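# Slide the door fully open without upsetting the table

## Task

Push or pull the sliding door to its fully open end stop and leave it resting there on its own, not held by the robot. The coffee table must still be standing upright when the scene ends. The door must not be slammed in either direction, and the robot must not topple over or finish leaning.

## Robot and tools

Robot: the LinearBot has an omnidirectional wheeled base and a column about 1.75 m high. A carriage rides 1.0 m up and down it (lift_m) and holds two identical six-joint arms with two-finger grippers. Arm bases sit about 0.57 m + lift_m above the floor; carriage parts hang about 0.15 m lower. A hand reaches 0.78 m from its shoulder but only about 0.38 m below its arm base. Hands are about 0.16 m long and 0.1 m wide (0.14 m open). Parked joints 1-6: 0, 0.05, 0.05, 1.45, 0, 0; parked, the robot is about 0.95 m wide and 0.7 m long. Cameras: carriage_camera faces forward, tilted about 20 degrees down; left_wrist_camera and right_wrist_camera look beyond the fingertips. The wheels are strong (7 N m). A loose object may occasionally get a brief outside nudge.

Frames: the base frame has its origin on the floor below the base centre, x forward, y left, z up. left_hand and right_hand are the midpoints between each hand's pads, in that frame; quat_wxyz rotates base axes into hand axes (hand z along the fingers, fingers open along hand y; an upright hand with joints 1, 5, 6 at 0 reads (1, 0, 0, 0)). The odometry frame is where the base frame was at scene start. base_odometry counts wheel rotation, so slip shows as travel; heading is left-positive, -3.142 to 3.142.

execute_actions: argument actions is a list holding one action or nothing (empty just reports state and images). An action may contain base, joints, or both; their motions begin together. base takes exactly one key, each a relative move from where the base last measured itself: translate_m (metres, forward positive, -2 to 2), strafe_m (metres, left positive, -2 to 2), rotate_rad (radians, counter-clockwise positive, -6.3 to 6.3). joints is one object of absolute targets keyed by name, both arms in the same object: lift_m 0 to 1 m; for each side left_/right_ joint1_rad -2.617 to 3.054 (yaw about vertical, 0 ahead, positive left), joint2_rad 0 to 3.141 (shoulder: 0 upper arm back and level, 1.57 vertical, 3.14 forward and level), joint3_rad 0 to 3.141 (elbow: 0 folded, 3.14 straight), joint4_rad -1.57 to 1.57 (wrist pitch, positive lifts fingertips), joint5_rad -1.57 to 1.57 (wrist yaw, positive turns fingertips right, opposite to joint 1), joint6_rad -2.094 to 2.094 (roll about the fingers, positive clockwise viewed from the forearm), gripper_m 0 to 0.093 m pad gap. Done tolerances: lift 0.004, joint1 0.02, joints 2 and 3 0.055, joint4 0.04, joints 5 and 6 0.02, gripper 0.004. An action runs at most 15 s. Omitted joints or base may keep driving toward earlier targets unreported. Unknown keys or out-of-range numbers reject the whole call. cameras: list of carriage_camera, left_wrist_camera, right_wrist_camera or all; omitted/null/["all"] gives every camera, [] gives none. The pictures line lists image order. If a result reports a stop, further motion calls in that same reply are skipped.

wait: seconds, 0 to 10; commands nothing, returns state and images. zoom_image: camera plus region [x0, y0, x1, y1] in pixels from the top-left corner, at most 504 by 504, on that camera's latest full image. finished_scene: scene is the current scene number; irreversible, reports success, and the next scene's task arrives in its result. Replying without any tool call ends everything.

Result lines: base_status and joint_status per motion: done (for the base, wheels turned the commanded amount even if slipping; a 1-2 mm move may fall short yet say done), off_target (resting away from target, maybe still pushing), contact_stop or time_out (target dropped, holds position), not_followed (a self-collision check blocked that arm's joint targets; the gripper still acts; blocked targets may be retried later), limit_stop_at_motor_heat. on_its_own covers uncommanded motion; held at is the held target, not the actual position. motor_effort is percent of max, positive toward larger joint values, bracket = peak in last action; readings carry fixed bias and noise. Falling lift effort while lowering means a hand rests on something. drive_wheels higher at rest than after free driving means the base is still pressing. Joint torques and Motor temperatures follow arm joint order. Warnings: MOTOR HOT (75 °C), OVER-TEMPERATURE FAULT (90 °C halts that arm 10 s; 100 °C makes the arm go limp and drop), ARM HIT (arm struck the robot), joint command not followed.

Cautions: the base contact stop trips only after impact, sometimes late or never; arms are unwatched during turns and often when joints are also commanded, and the base may roll about 0.3 m further. After a blocked drive, back off about 0.2 m the way you came (or turn back), repeat if still pressed, then retry. Arms and grippers never stop on contact and spring forward once released. Hand readings drift at long reach; 1 kg sags a level hand 10-17 cm. Keep the two arms from striking or squeezing each other; if blocked, move the blocked arm clear first, the other in a later call. The column can hit a table edge the base slips under; reversing into one can tip the robot. Tipping risk rises with a high carriage, outstretched arms, loads, pulling, and abrupt stops; only images reveal a lean. Outstretched arms heat quickly, even unloaded. Move the door gently and steadily to its stop, release it so it stays open by itself, keep clear of the coffee table, and avoid drops and hard shoves. The simulation keeps running while you compose replies, holding your last command.

Each tool is called after "Emit:" as name(argument=value, ...) on one line, values as JSON.

## Session

Emit:
execute_actions(actions=[])

Scene clock: 0.00 s.
Joint torques (N m, as the arm reports them, + toward a larger angle): no reading
Motor temperatures (°C, as the motors report them): left_arm=[27 30 27 31 27 30] | right_arm=[29 26 28 27 27 29]
base_odometry: x=+0.000 y=+0.000 heading=+0.000 (m, m, rad; odometry frame)
base_status: not commanded
joint_positions: lift_m=+0.298 left_joint1_rad=-0.012 left_joint2_rad=+0.042 left_joint3_rad=+0.021 left_joint4_rad=+1.439 left_joint5_rad=+0.013 left_joint6_rad=-0.009 left_gripper_m=+0.094 right_joint1_rad=-0.001 right_joint2_rad=+0.038 right_joint3_rad=+0.044 right_joint4_rad=+1.420 right_joint5_rad=-0.036 right_joint6_rad=+0.001 right_gripper_m=+0.094
joint_status: not commanded
motor_effort: lift_m=+22 drive_wheels=-2 (%)
left_hand: x=+0.3169 y=+0.3259 z=+1.3192 quat_wxyz=(+0.997, +0.006, +0.076, -0.011) (m; base frame)
right_hand: x=+0.3135 y=-0.3224 z=+1.3249 quat_wxyz=(+0.997, -0.018, +0.072, +0.001) (m; base frame)
pictures: carriage_camera, left_wrist_camera, right_wrist_camera
Images, in order (width x height): carriage_camera 504x504, left_wrist_camera 504x504, right_wrist_camera 504x504.

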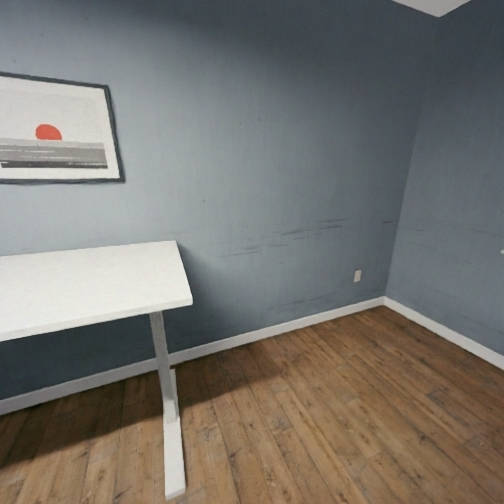

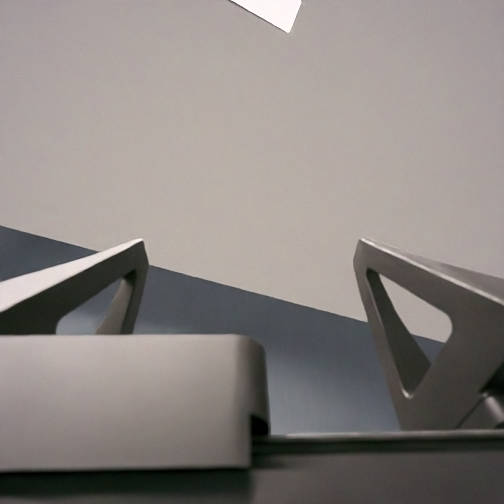

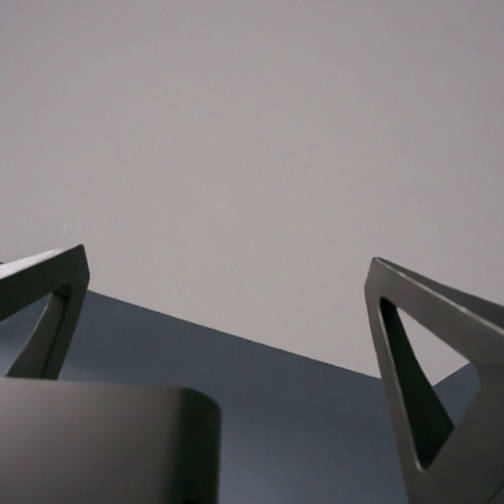

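Emit:
execute_actions(actions=[{"base":{"rotate_rad":-1.5}}], cameras=["carriage_camera"])

Emit:
execute_actions(actions=[{"base":{"rotate_rad":-1.5}}], cameras=["carriage_camera"])

Emit:
execute_actions(actions=[{"base":{"rotate_rad":-1.5}}], cameras=["carriage_camera"])

Scene clock: 5.00 s.
Joint torques (N m, as the arm reports them, + toward a larger angle): left_arm=[ 0.04  3.71  5.73 -0.02  0.09 -0.01] | right_arm=[-0.22  3.76  5.81 -0.06 -0.03  0.02]
Motor temperatures (°C, as the motors report them): left_arm=[27 30 27 31 27 30] | right_arm=[29 27 28 27 27 29]
base_odometry: x=+0.000 y=+0.000 heading=-1.500 (m, m, rad; odometry frame)
base_status: done
joint_positions: lift_m=+0.298 left_joint1_rad=-0.012 left_joint2_rad=+0.042 left_joint3_rad=+0.021 left_joint4_rad=+1.439 left_joint5_rad=+0.013 left_joint6_rad=-0.009 left_gripper_m=+0.094 right_joint1_rad=-0.001 right_joint2_rad=+0.038 right_joint3_rad=+0.044 right_joint4_rad=+1.420 right_joint5_rad=-0.036 right_joint6_rad=+0.001 right_gripper_m=+0.094
joint_status: not commanded
motor_effort: lift_m=+22(22) drive_wheels=+4(12) (%)
left_hand: x=+0.3169 y=+0.3259 z=+1.3192 quat_wxyz=(+0.997, +0.006, +0.076, -0.011) (m; base frame)
right_hand: x=+0.3136 y=-0.3224 z=+1.3249 quat_wxyz=(+0.997, -0.018, +0.073, +0.001) (m; base frame)
pictures: carriage_camera
Images, in order (width x height): carriage_camera 504x504.

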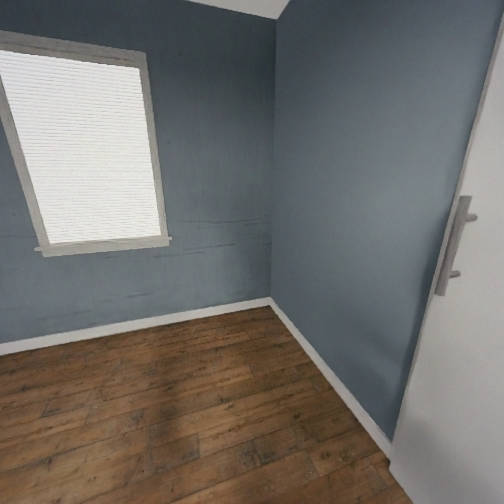

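Scene clock: 8.03 s.
Joint torques (N m, as the arm reports them, + toward a larger angle): left_arm=[-0.05  3.57  5.71 -0.07  0.04  0.02] | right_arm=[-0.21  3.65  5.79 -0.05 -0.05 -0.01]
Motor temperatures (°C, as the motors report them): left_arm=[27 31 27 31 27 30] | right_arm=[29 27 29 27 27 29]
base_odometry: x=+0.000 y=+0.000 heading=-3.000 (m, m, rad; odometry frame)
base_status: done
joint_positions: lift_m=+0.298 left_joint1_rad=-0.012 left_joint2_rad=+0.042 left_joint3_rad=+0.021 left_joint4_rad=+1.439 left_joint5_rad=+0.013 left_joint6_rad=-0.009 left_gripper_m=+0.094 right_joint1_rad=-0.001 right_joint2_rad=+0.038 right_joint3_rad=+0.044 right_joint4_rad=+1.420 right_joint5_rad=-0.036 right_joint6_rad=+0.001 right_gripper_m=+0.094
joint_status: not commanded
motor_effort: lift_m=+22(22) drive_wheels=+4(13) (%)
left_hand: x=+0.3169 y=+0.3259 z=+1.3192 quat_wxyz=(+0.997, +0.006, +0.076, -0.011) (m; base frame)
right_hand: x=+0.3136 y=-0.3224 z=+1.3249 quat_wxyz=(+0.997, -0.018, +0.073, +0.001) (m; base frame)
pictures: carriage_camera
Images, in order (width x height): carriage_camera 504x504.

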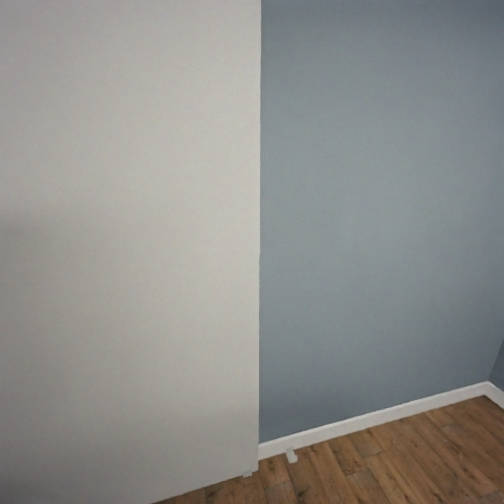

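Scene clock: 11.07 s.
Joint torques (N m, as the arm reports them, + toward a larger angle): left_arm=[-0.09  3.79  5.77 -0.03  0.1   0.01] | right_arm=[-0.24  3.77  5.85 -0.05 -0.04 -0.01]
Motor temperatures (°C, as the motors report them): left_arm=[27 31 28 31 27 30] | right_arm=[29 27 29 27 27 29]
base_odometry: x=+0.000 y=+0.000 heading=+1.784 (m, m, rad; odometry frame)
base_status: done
joint_positions: lift_m=+0.298 left_joint1_rad=-0.012 left_joint2_rad=+0.042 left_joint3_rad=+0.021 left_joint4_rad=+1.439 left_joint5_rad=+0.013 left_joint6_rad=-0.009 left_gripper_m=+0.094 right_joint1_rad=-0.001 right_joint2_rad=+0.038 right_joint3_rad=+0.044 right_joint4_rad=+1.420 right_joint5_rad=-0.036 right_joint6_rad=+0.001 right_gripper_m=+0.094
joint_status: not commanded
motor_effort: lift_m=+22(22) drive_wheels=+4(12) (%)
left_hand: x=+0.3169 y=+0.3259 z=+1.3192 quat_wxyz=(+0.997, +0.006, +0.076, -0.011) (m; base frame)
right_hand: x=+0.3136 y=-0.3225 z=+1.3249 quat_wxyz=(+0.997, -0.018, +0.073, +0.001) (m; base frame)
pictures: carriage_camera
Images, in order (width x height): carriage_camera 504x504.

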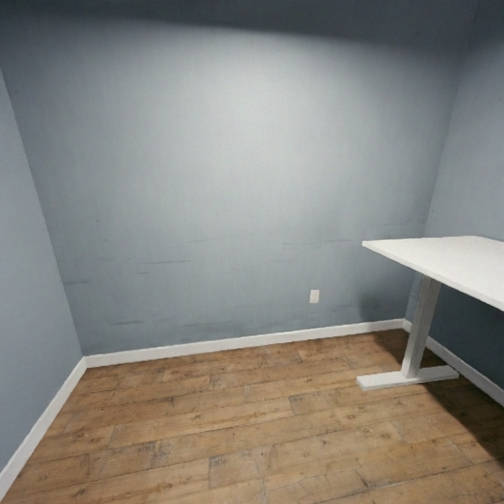

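Emit:
execute_actions(actions=[{"base":{"rotate_rad":1.66},"joints":{"lift_m":0.0}}])

Emit:
execute_actions(actions=[{"base":{"translate_m":-0.4}}], cameras=["carriage_camera"])

Scene clock: 19.33 s.
Joint torques (N m, as the arm reports them, + toward a larger angle): left_arm=[ 0.09  3.82  5.81 -0.04  0.08  0.04] | right_arm=[-0.12  3.67  5.84 -0.04 -0.05  0.  ]
Motor temperatures (°C, as the motors report them): left_arm=[27 31 28 31 27 30] | right_arm=[29 27 30 27 27 29]
base_odometry: x=+0.000 y=+0.000 heading=-2.840 (m, m, rad; odometry frame)
base_status: done
joint_positions: lift_m=+0.000 left_joint1_rad=-0.012 left_joint2_rad=+0.042 left_joint3_rad=+0.021 left_joint4_rad=+1.439 left_joint5_rad=+0.012 left_joint6_rad=-0.009 left_gripper_m=+0.094 right_joint1_rad=-0.001 right_joint2_rad=+0.038 right_joint3_rad=+0.044 right_joint4_rad=+1.419 right_joint5_rad=-0.036 right_joint6_rad=+0.001 right_gripper_m=+0.094
joint_status: all done
motor_effort: lift_m=+20(21) drive_wheels=+4(15) (%)
left_hand: x=+0.3170 y=+0.3260 z=+1.0215 quat_wxyz=(+0.997, +0.006, +0.076, -0.011) (m; base frame)
right_hand: x=+0.3138 y=-0.3225 z=+1.0272 quat_wxyz=(+0.997, -0.018, +0.073, +0.001) (m; base frame)
pictures: carriage_camera, left_wrist_camera, right_wrist_camera
Images, in order (width x height): carriage_camera 504x504, left_wrist_camera 504x504, right_wrist_camera 504x504.

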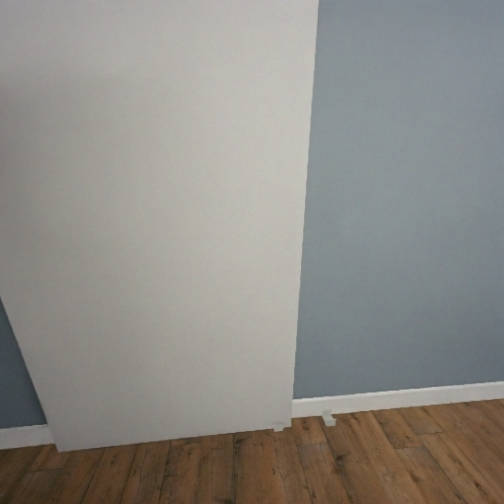

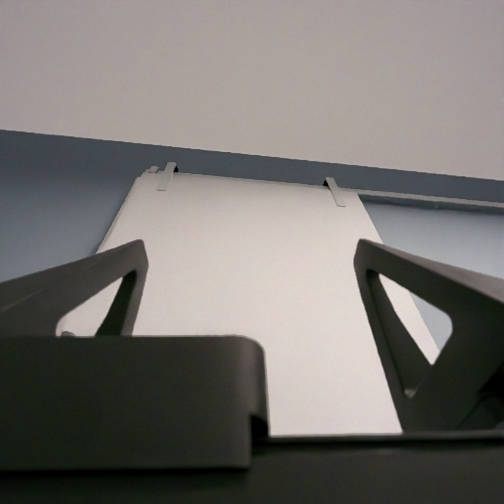

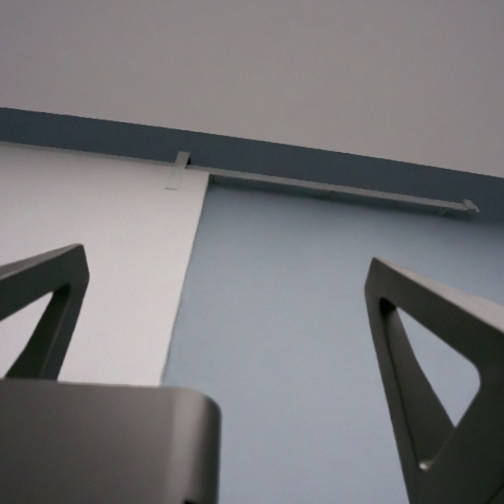

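Scene clock: 22.13 s.
Joint torques (N m, as the arm reports them, + toward a larger angle): left_arm=[-0.04  3.5   5.73 -0.02  0.06  0.03] | right_arm=[-0.21  3.68  5.88 -0.03 -0.05  0.01]
Motor temperatures (°C, as the motors report them): left_arm=[27 31 28 31 27 30] | right_arm=[29 28 30 27 27 29]
base_odometry: x=+0.382 y=+0.119 heading=-2.839 (m, m, rad; odometry frame)
base_status: done
joint_positions: lift_m=+0.000 left_joint1_rad=-0.012 left_joint2_rad=+0.042 left_joint3_rad=+0.021 left_joint4_rad=+1.439 left_joint5_rad=+0.012 left_joint6_rad=-0.009 left_gripper_m=+0.094 right_joint1_rad=-0.001 right_joint2_rad=+0.038 right_joint3_rad=+0.044 right_joint4_rad=+1.420 right_joint5_rad=-0.036 right_joint6_rad=+0.001 right_gripper_m=+0.094
joint_status: not commanded
motor_effort: lift_m=+20(20) drive_wheels=-5(14) (%)
left_hand: x=+0.3170 y=+0.3260 z=+1.0215 quat_wxyz=(+0.997, +0.006, +0.076, -0.011) (m; base frame)
right_hand: x=+0.3136 y=-0.3225 z=+1.0272 quat_wxyz=(+0.997, -0.018, +0.073, +0.001) (m; base frame)
pictures: carriage_camera
Images, in order (width x height): carriage_camera 504x504.

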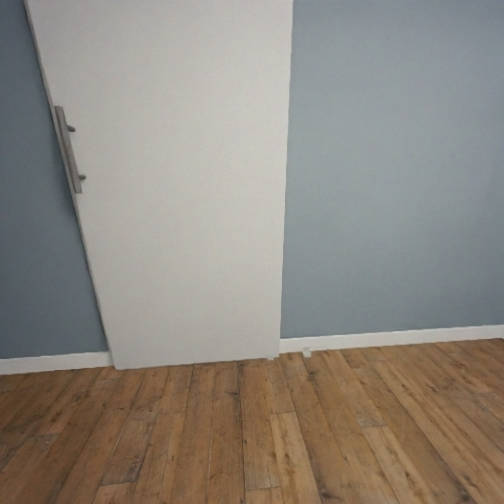

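Emit:
zoom_image(camera="carriage_camera", region=[220,310,360,390])

Region (220, 310, 360, 390) of carriage_camera's 504x504 image, scaled by 3.600, with more detail than that image has; it fills the top 288 rows of this view, and the rest is white.

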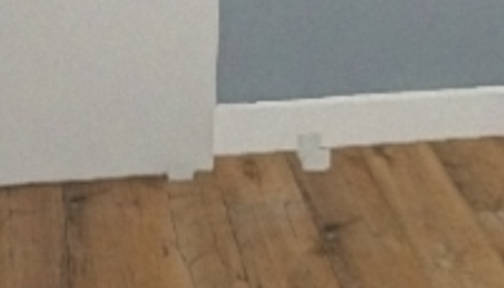

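Emit:
execute_actions(actions=[{"base":{"rotate_rad":0.09},"joints":{"left_joint2_rad":1.2,"left_joint3_rad":1.2,"left_joint4_rad":0,"left_gripper_m":0.0,"lift_m":0.1}}])

Scene clock: 29.63 s.
Joint torques (N m, as the arm reports them, + toward a larger angle): left_arm=[-0.02 -2.79  8.68  2.45  0.11  0.  ] | right_arm=[-0.19  3.62  5.96 -0.06 -0.05 -0.01]
Motor temperatures (°C, as the motors report them): left_arm=[27 31 29 31 27 30] | right_arm=[29 28 31 27 27 29]
base_odometry: x=+0.382 y=+0.119 heading=-2.749 (m, m, rad; odometry frame)
base_status: done
joint_positions: lift_m=+0.100 left_joint1_rad=-0.012 left_joint2_rad=+1.188 left_joint3_rad=+1.187 left_joint4_rad=+0.020 left_joint5_rad=+0.012 left_joint6_rad=-0.009 left_gripper_m=+0.000 right_joint1_rad=-0.001 right_joint2_rad=+0.038 right_joint3_rad=+0.044 right_joint4_rad=+1.420 right_joint5_rad=-0.036 right_joint6_rad=+0.001 right_gripper_m=+0.094
joint_status: all done
motor_effort: lift_m=+23(29) drive_wheels=-4(6) (%)
left_hand: x=+0.6895 y=+0.3213 z=+1.1215 quat_wxyz=(+0.714, +0.005, +0.700, -0.012) (m; base frame)
right_hand: x=+0.3136 y=-0.3225 z=+1.1269 quat_wxyz=(+0.997, -0.018, +0.073, +0.001) (m; base frame)
pictures: carriage_camera, left_wrist_camera, right_wrist_camera
Images, in order (width x height): carriage_camera 504x504, left_wrist_camera 504x504, right_wrist_camera 504x504.

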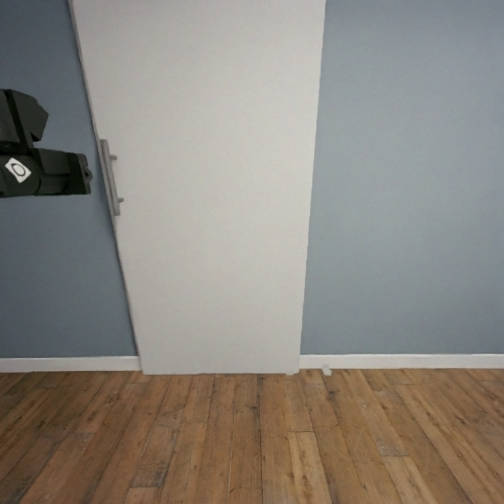

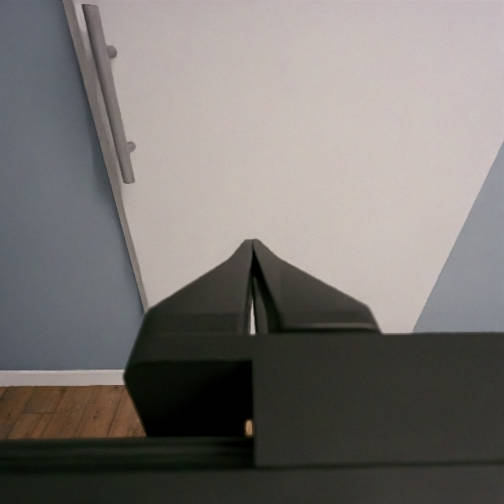

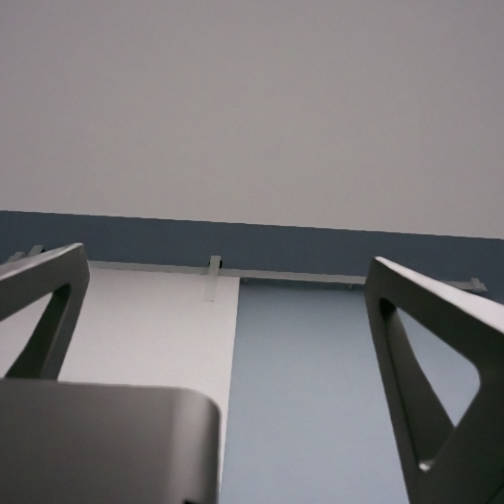

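Emit:
execute_actions(actions=[{"base":{"strafe_m":0.38}}], cameras=[])

Emit:
execute_actions(actions=[{"base":{"translate_m":0.45}}], cameras=["carriage_camera","left_wrist_camera"])

Scene clock: 35.20 s.
Joint torques (N m, as the arm reports them, + toward a larger angle): left_arm=[ 0.1  -2.99  8.81  2.44  0.11  0.04] | right_arm=[-0.31  3.71  5.88 -0.06 -0.07  0.  ]
Motor temperatures (°C, as the motors report them): left_arm=[27 31 30 32 27 30] | right_arm=[29 28 31 27 27 29]
base_odometry: x=+0.528 y=-0.232 heading=-2.749 (m, m, rad; odometry frame)
base_status: done
joint_positions: lift_m=+0.100 left_joint1_rad=-0.012 left_joint2_rad=+1.188 left_joint3_rad=+1.187 left_joint4_rad=+0.019 left_joint5_rad=+0.012 left_joint6_rad=-0.009 left_gripper_m=+0.000 right_joint1_rad=-0.001 right_joint2_rad=+0.038 right_joint3_rad=+0.044 right_joint4_rad=+1.420 right_joint5_rad=-0.036 right_joint6_rad=+0.001 right_gripper_m=+0.094
joint_status: not commanded
motor_effort: lift_m=+23(23) drive_wheels=-2(10) (%)
left_hand: x=+0.6895 y=+0.3214 z=+1.1211 quat_wxyz=(+0.713, +0.005, +0.701, -0.012) (m; base frame)
right_hand: x=+0.3136 y=-0.3225 z=+1.1269 quat_wxyz=(+0.997, -0.018, +0.073, +0.001) (m; base frame)
pictures: none
No camera images: the call's "cameras" was empty. Leave "cameras" out to get every camera's image.

Scene clock: 38.17 s.
Joint torques (N m, as the arm reports them, + toward a larger angle): left_arm=[ 0.11 -2.87  8.52  2.51  0.1   0.03] | right_arm=[-0.16  3.63  5.85 -0.06 -0.06  0.01]
Motor temperatures (°C, as the motors report them): left_arm=[27 31 30 33 27 30] | right_arm=[29 28 31 27 27 29]
base_odometry: x=+0.112 y=-0.404 heading=-2.748 (m, m, rad; odometry frame)
base_status: done
joint_positions: lift_m=+0.100 left_joint1_rad=-0.012 left_joint2_rad=+1.188 left_joint3_rad=+1.187 left_joint4_rad=+0.016 left_joint5_rad=+0.012 left_joint6_rad=-0.009 left_gripper_m=+0.000 right_joint1_rad=-0.001 right_joint2_rad=+0.038 right_joint3_rad=+0.044 right_joint4_rad=+1.419 right_joint5_rad=-0.036 right_joint6_rad=+0.001 right_gripper_m=+0.094
joint_status: not commanded
motor_effort: lift_m=+23(23) drive_wheels=-5(12) (%)
left_hand: x=+0.6895 y=+0.3214 z=+1.1204 quat_wxyz=(+0.712, +0.005, +0.702, -0.012) (m; base frame)
right_hand: x=+0.3137 y=-0.3225 z=+1.1269 quat_wxyz=(+0.997, -0.018, +0.073, +0.001) (m; base frame)
pictures: carriage_camera, left_wrist_camera
Images, in order (width x height): carriage_camera 504x504, left_wrist_camera 504x504.

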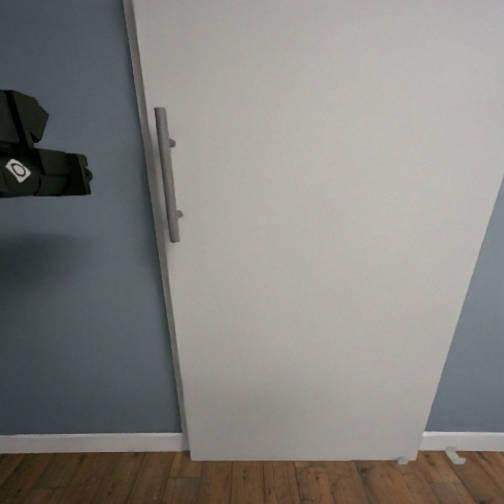

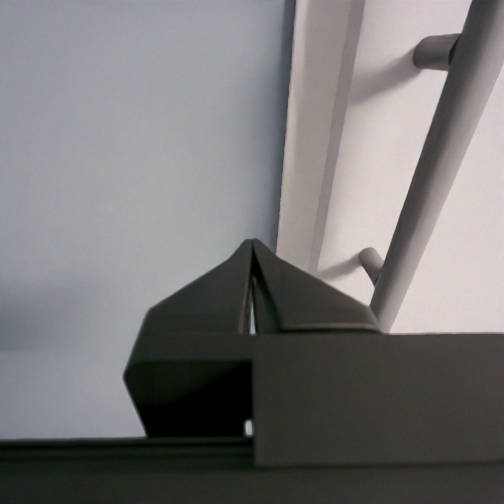

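Emit:
execute_actions(actions=[{"base":{"translate_m":0.13}}], cameras=[])

Emit:
execute_actions(actions=[{"base":{"strafe_m":-0.2}}])

Scene clock: 42.60 s.
Joint torques (N m, as the arm reports them, + toward a larger angle): left_arm=[ 0.   -3.05  8.81  2.47  0.07  0.  ] | right_arm=[-0.14  3.68  5.87 -0.02 -0.04  0.  ]
Motor temperatures (°C, as the motors report them): left_arm=[27 31 31 34 27 30] | right_arm=[29 28 31 27 27 29]
base_odometry: x=-0.008 y=-0.454 heading=-2.748 (m, m, rad; odometry frame)
base_status: done
joint_positions: lift_m=+0.100 left_joint1_rad=-0.012 left_joint2_rad=+1.188 left_joint3_rad=+1.187 left_joint4_rad=+0.015 left_joint5_rad=+0.012 left_joint6_rad=-0.009 left_gripper_m=+0.000 right_joint1_rad=-0.001 right_joint2_rad=+0.038 right_joint3_rad=+0.044 right_joint4_rad=+1.419 right_joint5_rad=-0.036 right_joint6_rad=+0.001 right_gripper_m=+0.094
joint_status: not commanded
motor_effort: lift_m=+23(23) drive_wheels=-4(11) (%)
left_hand: x=+0.6896 y=+0.3214 z=+1.1201 quat_wxyz=(+0.712, +0.005, +0.702, -0.012) (m; base frame)
right_hand: x=+0.3138 y=-0.3225 z=+1.1269 quat_wxyz=(+0.997, -0.018, +0.073, +0.001) (m; base frame)
pictures: none
No camera images: the call's "cameras" was empty. Leave "cameras" out to get every camera's image.

Scene clock: 44.57 s.
Joint torques (N m, as the arm reports them, + toward a larger angle): left_arm=[-0.77 -2.87  8.71  2.62  0.11 -0.1 ] | right_arm=[-0.17  3.61  5.75 -0.04 -0.07  0.02]
Motor temperatures (°C, as the motors report them): left_arm=[27 31 31 34 27 30] | right_arm=[29 28 31 27 27 29]
base_odometry: x=-0.070 y=-0.306 heading=-2.747 (m, m, rad; odometry frame)
base_status: strafe_m contact_stop (by the wheels' count: -0.161 of -0.200)
joint_positions: lift_m=+0.100 left_joint1_rad=-0.002 left_joint2_rad=+1.188 left_joint3_rad=+1.189 left_joint4_rad=+0.006 left_joint5_rad=+0.006 left_joint6_rad=-0.004 left_gripper_m=+0.000 right_joint1_rad=-0.001 right_joint2_rad=+0.038 right_joint3_rad=+0.044 right_joint4_rad=+1.419 right_joint5_rad=-0.035 right_joint6_rad=+0.001 right_gripper_m=+0.094
joint_status: not commanded
motor_effort: lift_m=+23(23) drive_wheels=+1(14) (%)
left_hand: x=+0.6895 y=+0.3268 z=+1.1191 quat_wxyz=(+0.710, +0.001, +0.705, -0.004) (m; base frame)
right_hand: x=+0.3138 y=-0.3226 z=+1.1269 quat_wxyz=(+0.997, -0.017, +0.073, +0.001) (m; base frame)
pictures: carriage_camera, left_wrist_camera, right_wrist_camera
Images, in order (width x height): carriage_camera 504x504, left_wrist_camera 504x504, right_wrist_camera 504x504.

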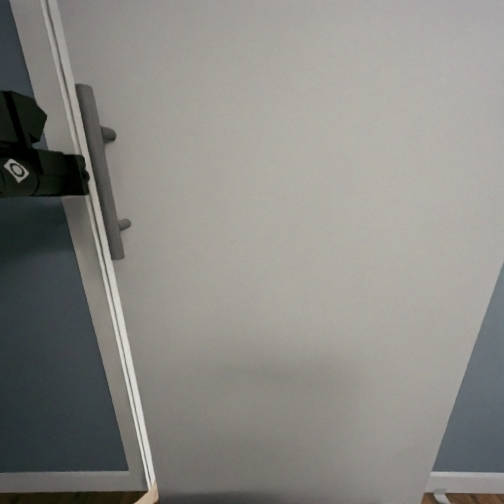

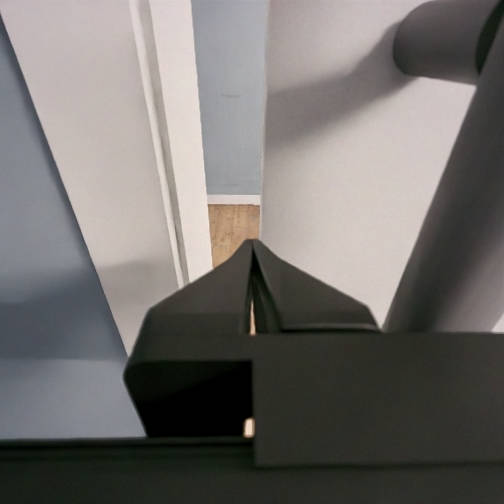

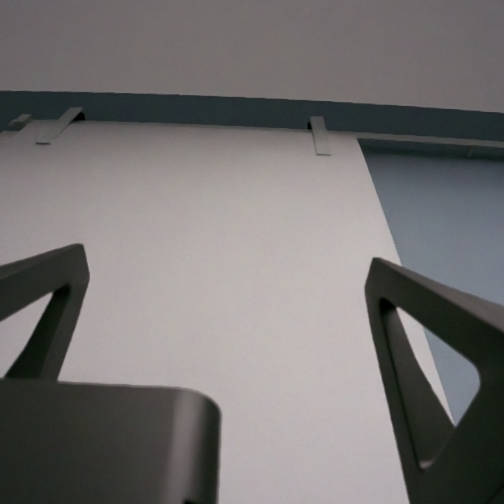

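Emit:
execute_actions(actions=[{"base":{"strafe_m":-0.35},"joints":{"left_joint1_rad":-0.03}}], cameras=["carriage_camera","left_wrist_camera"])

Emit:
execute_actions(actions=[{"base":{"strafe_m":-0.25},"joints":{"left_joint1_rad":-0.03}}])

Scene clock: 49.53 s.
Joint torques (N m, as the arm reports them, + toward a larger angle): left_arm=[-0.67 -2.6   8.65  2.76  0.11 -0.05] | right_arm=[-0.1   3.6   5.99 -0.03 -0.04  0.  ]
Motor temperatures (°C, as the motors report them): left_arm=[27 31 32 35 28 30] | right_arm=[29 28 32 27 27 29]
base_odometry: x=-0.205 y=+0.017 heading=-2.747 (m, m, rad; odometry frame)
base_status: done
joint_positions: lift_m=+0.100 left_joint1_rad=-0.022 left_joint2_rad=+1.183 left_joint3_rad=+1.189 left_joint4_rad=-0.003 left_joint5_rad=+0.009 left_joint6_rad=-0.004 left_gripper_m=+0.000 right_joint1_rad=-0.001 right_joint2_rad=+0.038 right_joint3_rad=+0.044 right_joint4_rad=+1.419 right_joint5_rad=-0.035 right_joint6_rad=+0.001 right_gripper_m=+0.094
joint_status: all done
motor_effort: lift_m=+23(23) drive_wheels=-1(14) (%)
left_hand: x=+0.6879 y=+0.3183 z=+1.1187 quat_wxyz=(+0.708, +0.009, +0.706, -0.012) (m; base frame)
right_hand: x=+0.3138 y=-0.3226 z=+1.1269 quat_wxyz=(+0.997, -0.017, +0.073, +0.001) (m; base frame)
pictures: carriage_camera, left_wrist_camera
Images, in order (width x height): carriage_camera 504x504, left_wrist_camera 504x504.

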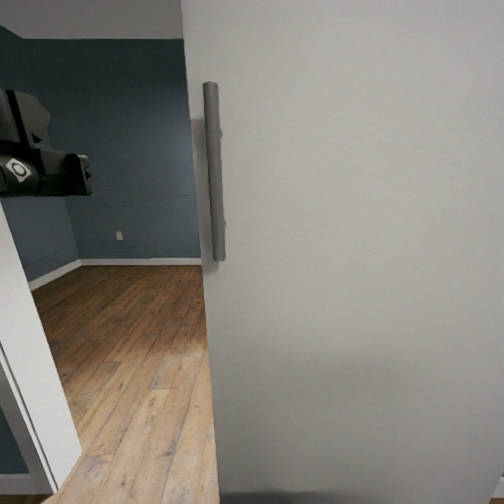

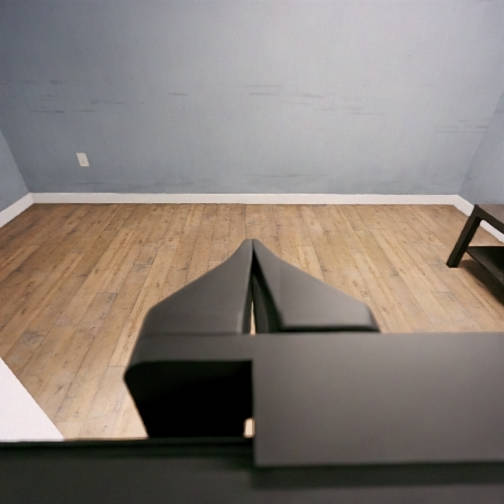

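Scene clock: 51.90 s.
Joint torques (N m, as the arm reports them, + toward a larger angle): left_arm=[-0.72 -2.55  8.57  2.71  0.16 -0.07] | right_arm=[-0.22  3.68  5.77 -0.06 -0.08  0.02]
Motor temperatures (°C, as the motors report them): left_arm=[27 31 32 35 28 30] | right_arm=[29 28 32 27 27 29]
base_odometry: x=-0.301 y=+0.248 heading=-2.747 (m, m, rad; odometry frame)
base_status: done
joint_positions: lift_m=+0.100 left_joint1_rad=-0.022 left_joint2_rad=+1.183 left_joint3_rad=+1.189 left_joint4_rad=-0.002 left_joint5_rad=+0.011 left_joint6_rad=-0.004 left_gripper_m=+0.000 right_joint1_rad=-0.001 right_joint2_rad=+0.038 right_joint3_rad=+0.044 right_joint4_rad=+1.419 right_joint5_rad=-0.035 right_joint6_rad=+0.001 right_gripper_m=+0.094
joint_status: all done
motor_effort: lift_m=+23(23) drive_wheels=-1(10) (%)
left_hand: x=+0.6878 y=+0.3179 z=+1.1191 quat_wxyz=(+0.708, +0.010, +0.706, -0.013) (m; base frame)
right_hand: x=+0.3138 y=-0.3226 z=+1.1269 quat_wxyz=(+0.997, -0.017, +0.073, +0.001) (m; base frame)
pictures: carriage_camera, left_wrist_camera, right_wrist_camera
Images, in order (width x height): carriage_camera 504x504, left_wrist_camera 504x504, right_wrist_camera 504x504.

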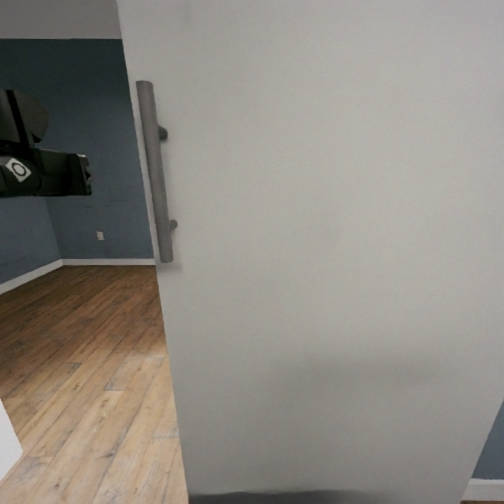

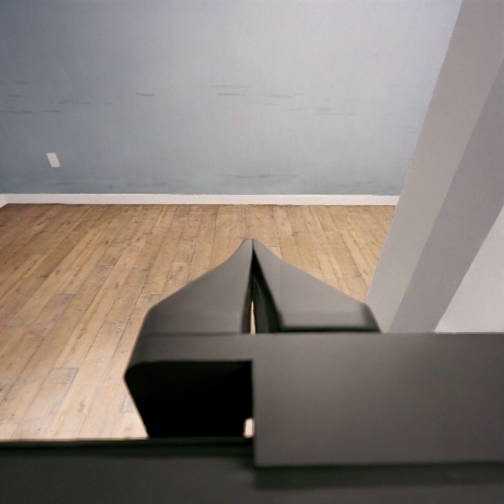

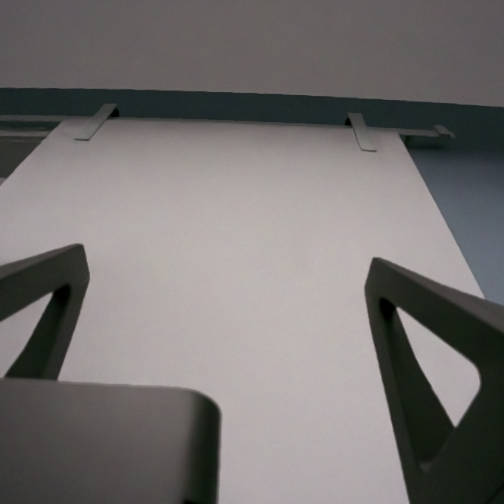

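Emit:
execute_actions(actions=[{"base":{"strafe_m":-0.17},"joints":{"left_joint1_rad":-0.03}}], cameras=["carriage_camera","right_wrist_camera"])

Emit:
execute_actions(actions=[{"base":{"strafe_m":-0.05},"joints":{"left_joint1_rad":-0.03}}], cameras=["carriage_camera","right_wrist_camera"])

Scene clock: 56.30 s.
Joint torques (N m, as the arm reports them, + toward a larger angle): left_arm=[-2.01 -1.87  8.14  2.72  0.54 -0.09] | right_arm=[-0.21  3.63  5.83 -0.05 -0.07 -0.01]
Motor temperatures (°C, as the motors report them): left_arm=[27 31 33 36 28 30] | right_arm=[29 28 32 27 27 29]
base_odometry: x=-0.359 y=+0.385 heading=-2.746 (m, m, rad; odometry frame)
base_status: strafe_m contact_stop (by the wheels' count: -0.149 of -0.170)
joint_positions: lift_m=+0.100 left_joint1_rad=-0.008 left_joint2_rad=+1.174 left_joint3_rad=+1.193 left_joint4_rad=-0.004 left_joint5_rad=-0.034 left_joint6_rad=-0.003 left_gripper_m=+0.000 right_joint1_rad=-0.001 right_joint2_rad=+0.038 right_joint3_rad=+0.044 right_joint4_rad=+1.420 right_joint5_rad=-0.034 right_joint6_rad=+0.001 right_gripper_m=+0.094
joint_status: left_joint1_rad off_target (ended at -0.008, target -0.030)
motor_effort: lift_m=+23(23) drive_wheels=+2(13) (%)
left_hand: x=+0.6848 y=+0.3310 z=+1.1242 quat_wxyz=(+0.712, -0.010, +0.702, +0.008) (m; base frame)
right_hand: x=+0.3136 y=-0.3227 z=+1.1269 quat_wxyz=(+0.997, -0.017, +0.073, +0.001) (m; base frame)
pictures: carriage_camera, right_wrist_camera
Images, in order (width x height): carriage_camera 504x504, right_wrist_camera 504x504.

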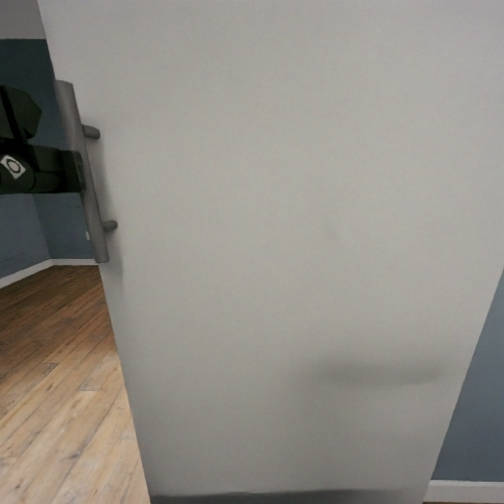

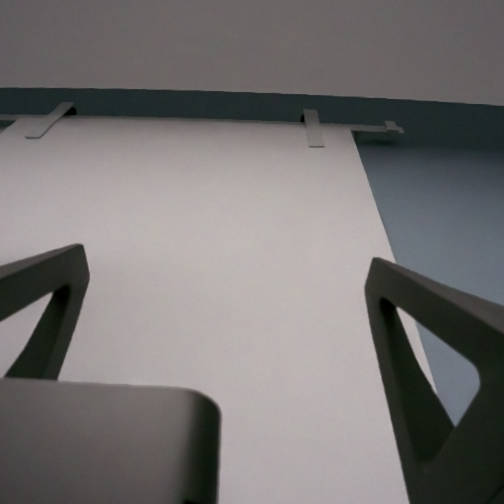

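not run: a stop came earlier in this reply.

Emit:
execute_actions(actions=[{"base":{"strafe_m":-0.06},"joints":{"left_joint1_rad":-0.03}}], cameras=["carriage_camera","right_wrist_camera"])

Scene clock: 61.17 s.
Joint torques (N m, as the arm reports them, + toward a larger angle): left_arm=[-0.4  -1.52  8.22  2.83  0.04 -0.06] | right_arm=[-0.21  3.57  5.83 -0.07 -0.08 -0.01]
Motor temperatures (°C, as the motors report them): left_arm=[27 31 33 36 28 30] | right_arm=[29 28 32 27 27 29]
base_odometry: x=-0.377 y=+0.428 heading=-2.746 (m, m, rad; odometry frame)
base_status: strafe_m contact_stop (by the wheels' count: -0.047 of -0.060)
joint_positions: lift_m=+0.100 left_joint1_rad=-0.024 left_joint2_rad=+1.170 left_joint3_rad=+1.193 left_joint4_rad=-0.010 left_joint5_rad=+0.019 left_joint6_rad=-0.004 left_gripper_m=+0.000 right_joint1_rad=-0.001 right_joint2_rad=+0.038 right_joint3_rad=+0.044 right_joint4_rad=+1.420 right_joint5_rad=-0.034 right_joint6_rad=+0.001 right_gripper_m=+0.094
joint_status: all done
motor_effort: lift_m=+23(23) drive_wheels=-1(11) (%)
left_hand: x=+0.6833 y=+0.3156 z=+1.1244 quat_wxyz=(+0.712, +0.014, +0.702, -0.017) (m; base frame)
right_hand: x=+0.3135 y=-0.3227 z=+1.1269 quat_wxyz=(+0.997, -0.017, +0.072, +0.001) (m; base frame)
pictures: carriage_camera, right_wrist_camera
Images, in order (width x height): carriage_camera 504x504, right_wrist_camera 504x504.

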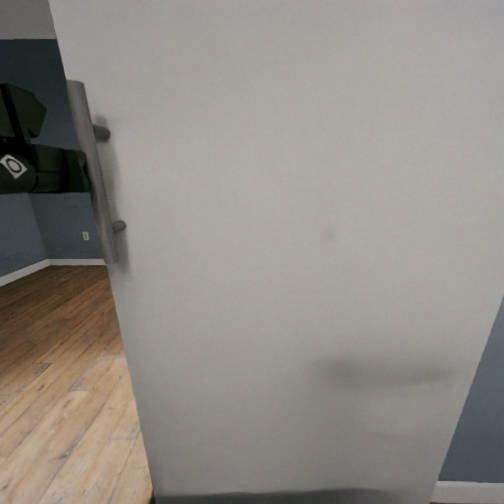

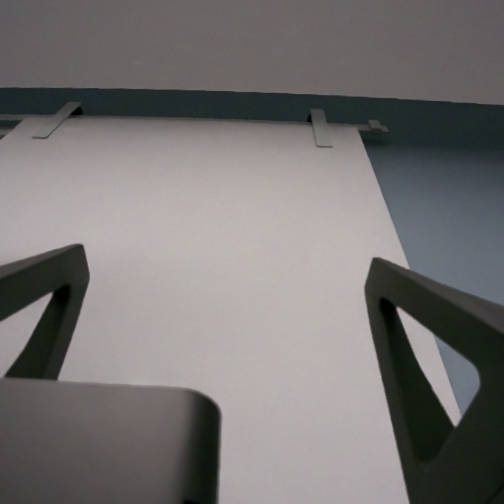

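Emit:
execute_actions(actions=[{"base":{"strafe_m":-0.05},"joints":{"left_joint1_rad":-0.03}}], cameras=["right_wrist_camera"])

Emit:
execute_actions(actions=[{"base":{"strafe_m":-0.04},"joints":{"left_joint1_rad":-0.03}}], cameras=["carriage_camera","right_wrist_camera"])

Scene clock: 65.33 s.
Joint torques (N m, as the arm reports them, + toward a larger angle): left_arm=[-2.59 -1.37  8.1   2.78  0.86 -0.08] | right_arm=[-0.16  3.6   5.78 -0.08 -0.08  0.03]
Motor temperatures (°C, as the motors report them): left_arm=[27 31 33 37 28 30] | right_arm=[29 28 32 27 27 29]
base_odometry: x=-0.390 y=+0.457 heading=-2.745 (m, m, rad; odometry frame)
base_status: strafe_m contact_stop (by the wheels' count: -0.032 of -0.050)
joint_positions: lift_m=+0.100 left_joint1_rad=-0.004 left_joint2_rad=+1.169 left_joint3_rad=+1.193 left_joint4_rad=-0.009 left_joint5_rad=-0.057 left_joint6_rad=-0.002 left_gripper_m=+0.000 right_joint1_rad=-0.001 right_joint2_rad=+0.038 right_joint3_rad=+0.044 right_joint4_rad=+1.420 right_joint5_rad=-0.034 right_joint6_rad=+0.001 right_gripper_m=+0.094
joint_status: left_joint1_rad off_target (ended at -0.004, target -0.030)
motor_effort: lift_m=+23(23) drive_wheels=+2(12) (%)
left_hand: x=+0.6830 y=+0.3368 z=+1.1249 quat_wxyz=(+0.712, -0.020, +0.702, +0.018) (m; base frame)
right_hand: x=+0.3135 y=-0.3229 z=+1.1269 quat_wxyz=(+0.997, -0.017, +0.072, +0.001) (m; base frame)
pictures: right_wrist_camera
Images, in order (width x height): right_wrist_camera 504x504.

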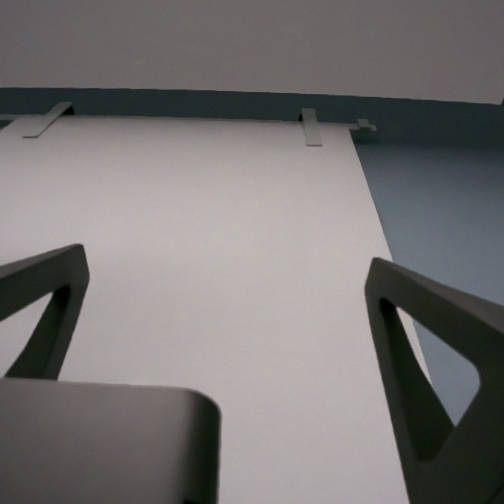

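not run: a stop came earlier in this reply.

Emit:
execute_actions(actions=[{"joints":{"left_joint1_rad":-0.12,"left_joint5_rad":0.1}}])

Scene clock: 69.23 s.
Joint torques (N m, as the arm reports them, + toward a larger angle): left_arm=[-0.76 -1.6   8.15  2.68 -0.05 -0.08] | right_arm=[-0.16  3.67  5.78 -0.04 -0.08 -0.01]
Motor temperatures (°C, as the motors report them): left_arm=[27 31 34 37 28 30] | right_arm=[29 29 32 27 27 29]
base_odometry: x=-0.390 y=+0.457 heading=-2.745 (m, m, rad; odometry frame)
base_status: not commanded
joint_positions: lift_m=+0.100 left_joint1_rad=-0.111 left_joint2_rad=+1.172 left_joint3_rad=+1.193 left_joint4_rad=-0.003 left_joint5_rad=+0.104 left_joint6_rad=-0.004 left_gripper_m=+0.000 right_joint1_rad=-0.001 right_joint2_rad=+0.038 right_joint3_rad=+0.044 right_joint4_rad=+1.420 right_joint5_rad=-0.034 right_joint6_rad=+0.001 right_gripper_m=+0.094
joint_status: all done
motor_effort: lift_m=+23(23) drive_wheels=+1(5) (%)
left_hand: x=+0.6788 y=+0.2660 z=+1.1252 quat_wxyz=(+0.709, +0.074, +0.697, -0.077) (m; base frame)
right_hand: x=+0.3135 y=-0.3229 z=+1.1269 quat_wxyz=(+0.997, -0.017, +0.072, +0.001) (m; base frame)
pictures: carriage_camera, left_wrist_camera, right_wrist_camera
Images, in order (width x height): carriage_camera 504x504, left_wrist_camera 504x504, right_wrist_camera 504x504.

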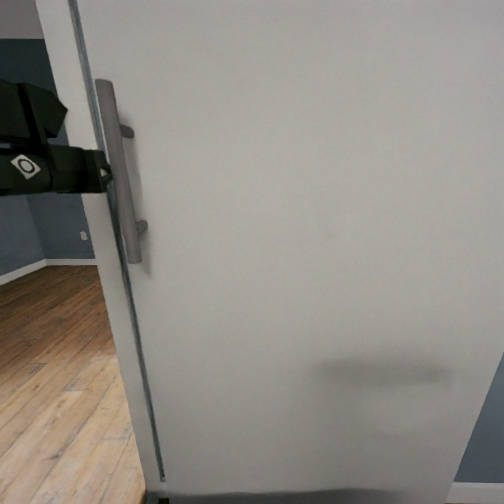

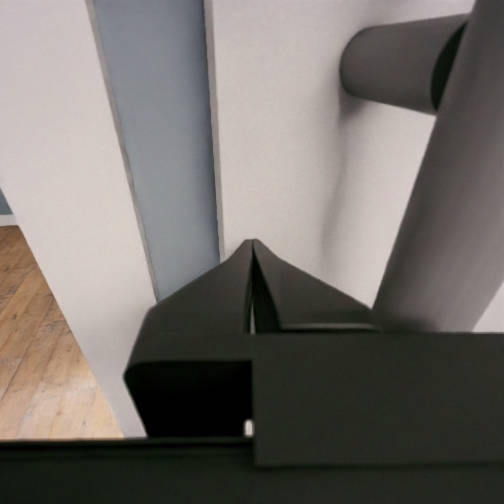

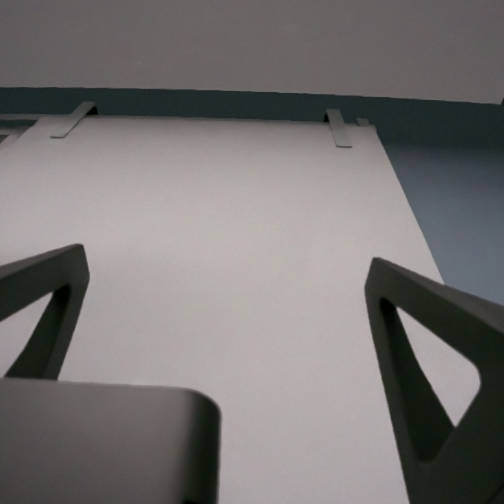

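Moved further. Confirm the end.

Emit:
execute_actions(actions=[{"joints":{"left_joint1_rad":-0.22,"left_joint5_rad":0.1}}])

Scene clock: 71.33 s.
Joint torques (N m, as the arm reports them, + toward a larger angle): left_arm=[-1.47 -1.49  8.24  2.71  0.21 -0.05] | right_arm=[-0.23  3.61  5.84 -0.04 -0.09  0.02]
Motor temperatures (°C, as the motors report them): left_arm=[27 31 34 38 28 30] | right_arm=[29 29 32 27 27 29]
base_odometry: x=-0.390 y=+0.457 heading=-2.745 (m, m, rad; odometry frame)
base_status: not commanded
joint_positions: lift_m=+0.100 left_joint1_rad=-0.204 left_joint2_rad=+1.172 left_joint3_rad=+1.193 left_joint4_rad=-0.003 left_joint5_rad=+0.081 left_joint6_rad=-0.002 left_gripper_m=+0.000 right_joint1_rad=-0.001 right_joint2_rad=+0.038 right_joint3_rad=+0.044 right_joint4_rad=+1.420 right_joint5_rad=-0.034 right_joint6_rad=+0.001 right_gripper_m=+0.094
joint_status: all done
motor_effort: lift_m=+23(23) drive_wheels=+1(2) (%)
left_hand: x=+0.6723 y=+0.2324 z=+1.1253 quat_wxyz=(+0.706, +0.100, +0.693, -0.102) (m; base frame)
right_hand: x=+0.3135 y=-0.3229 z=+1.1269 quat_wxyz=(+0.997, -0.017, +0.072, +0.001) (m; base frame)
pictures: carriage_camera, left_wrist_camera, right_wrist_camera
Images, in order (width x height): carriage_camera 504x504, left_wrist_camera 504x504, right_wrist_camera 504x504.

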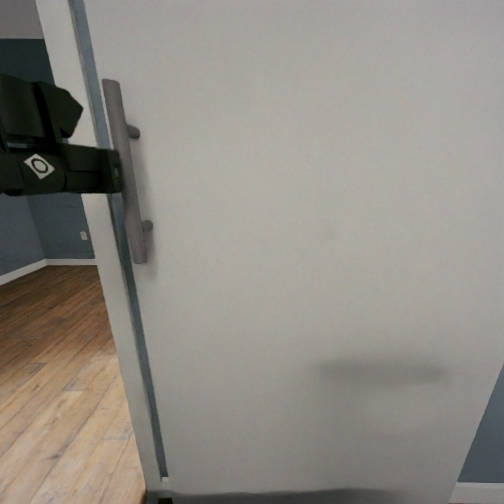

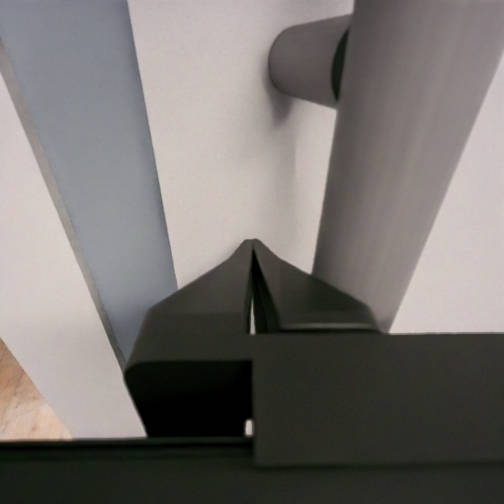

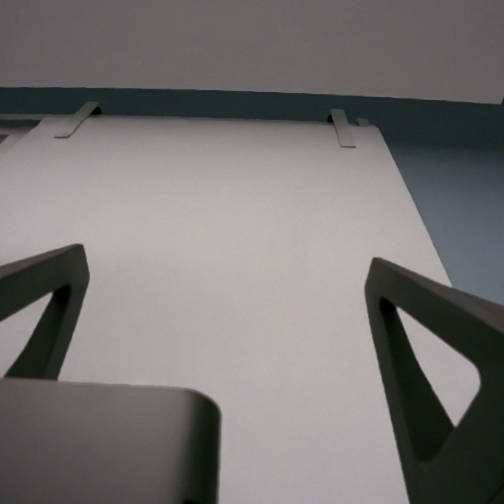

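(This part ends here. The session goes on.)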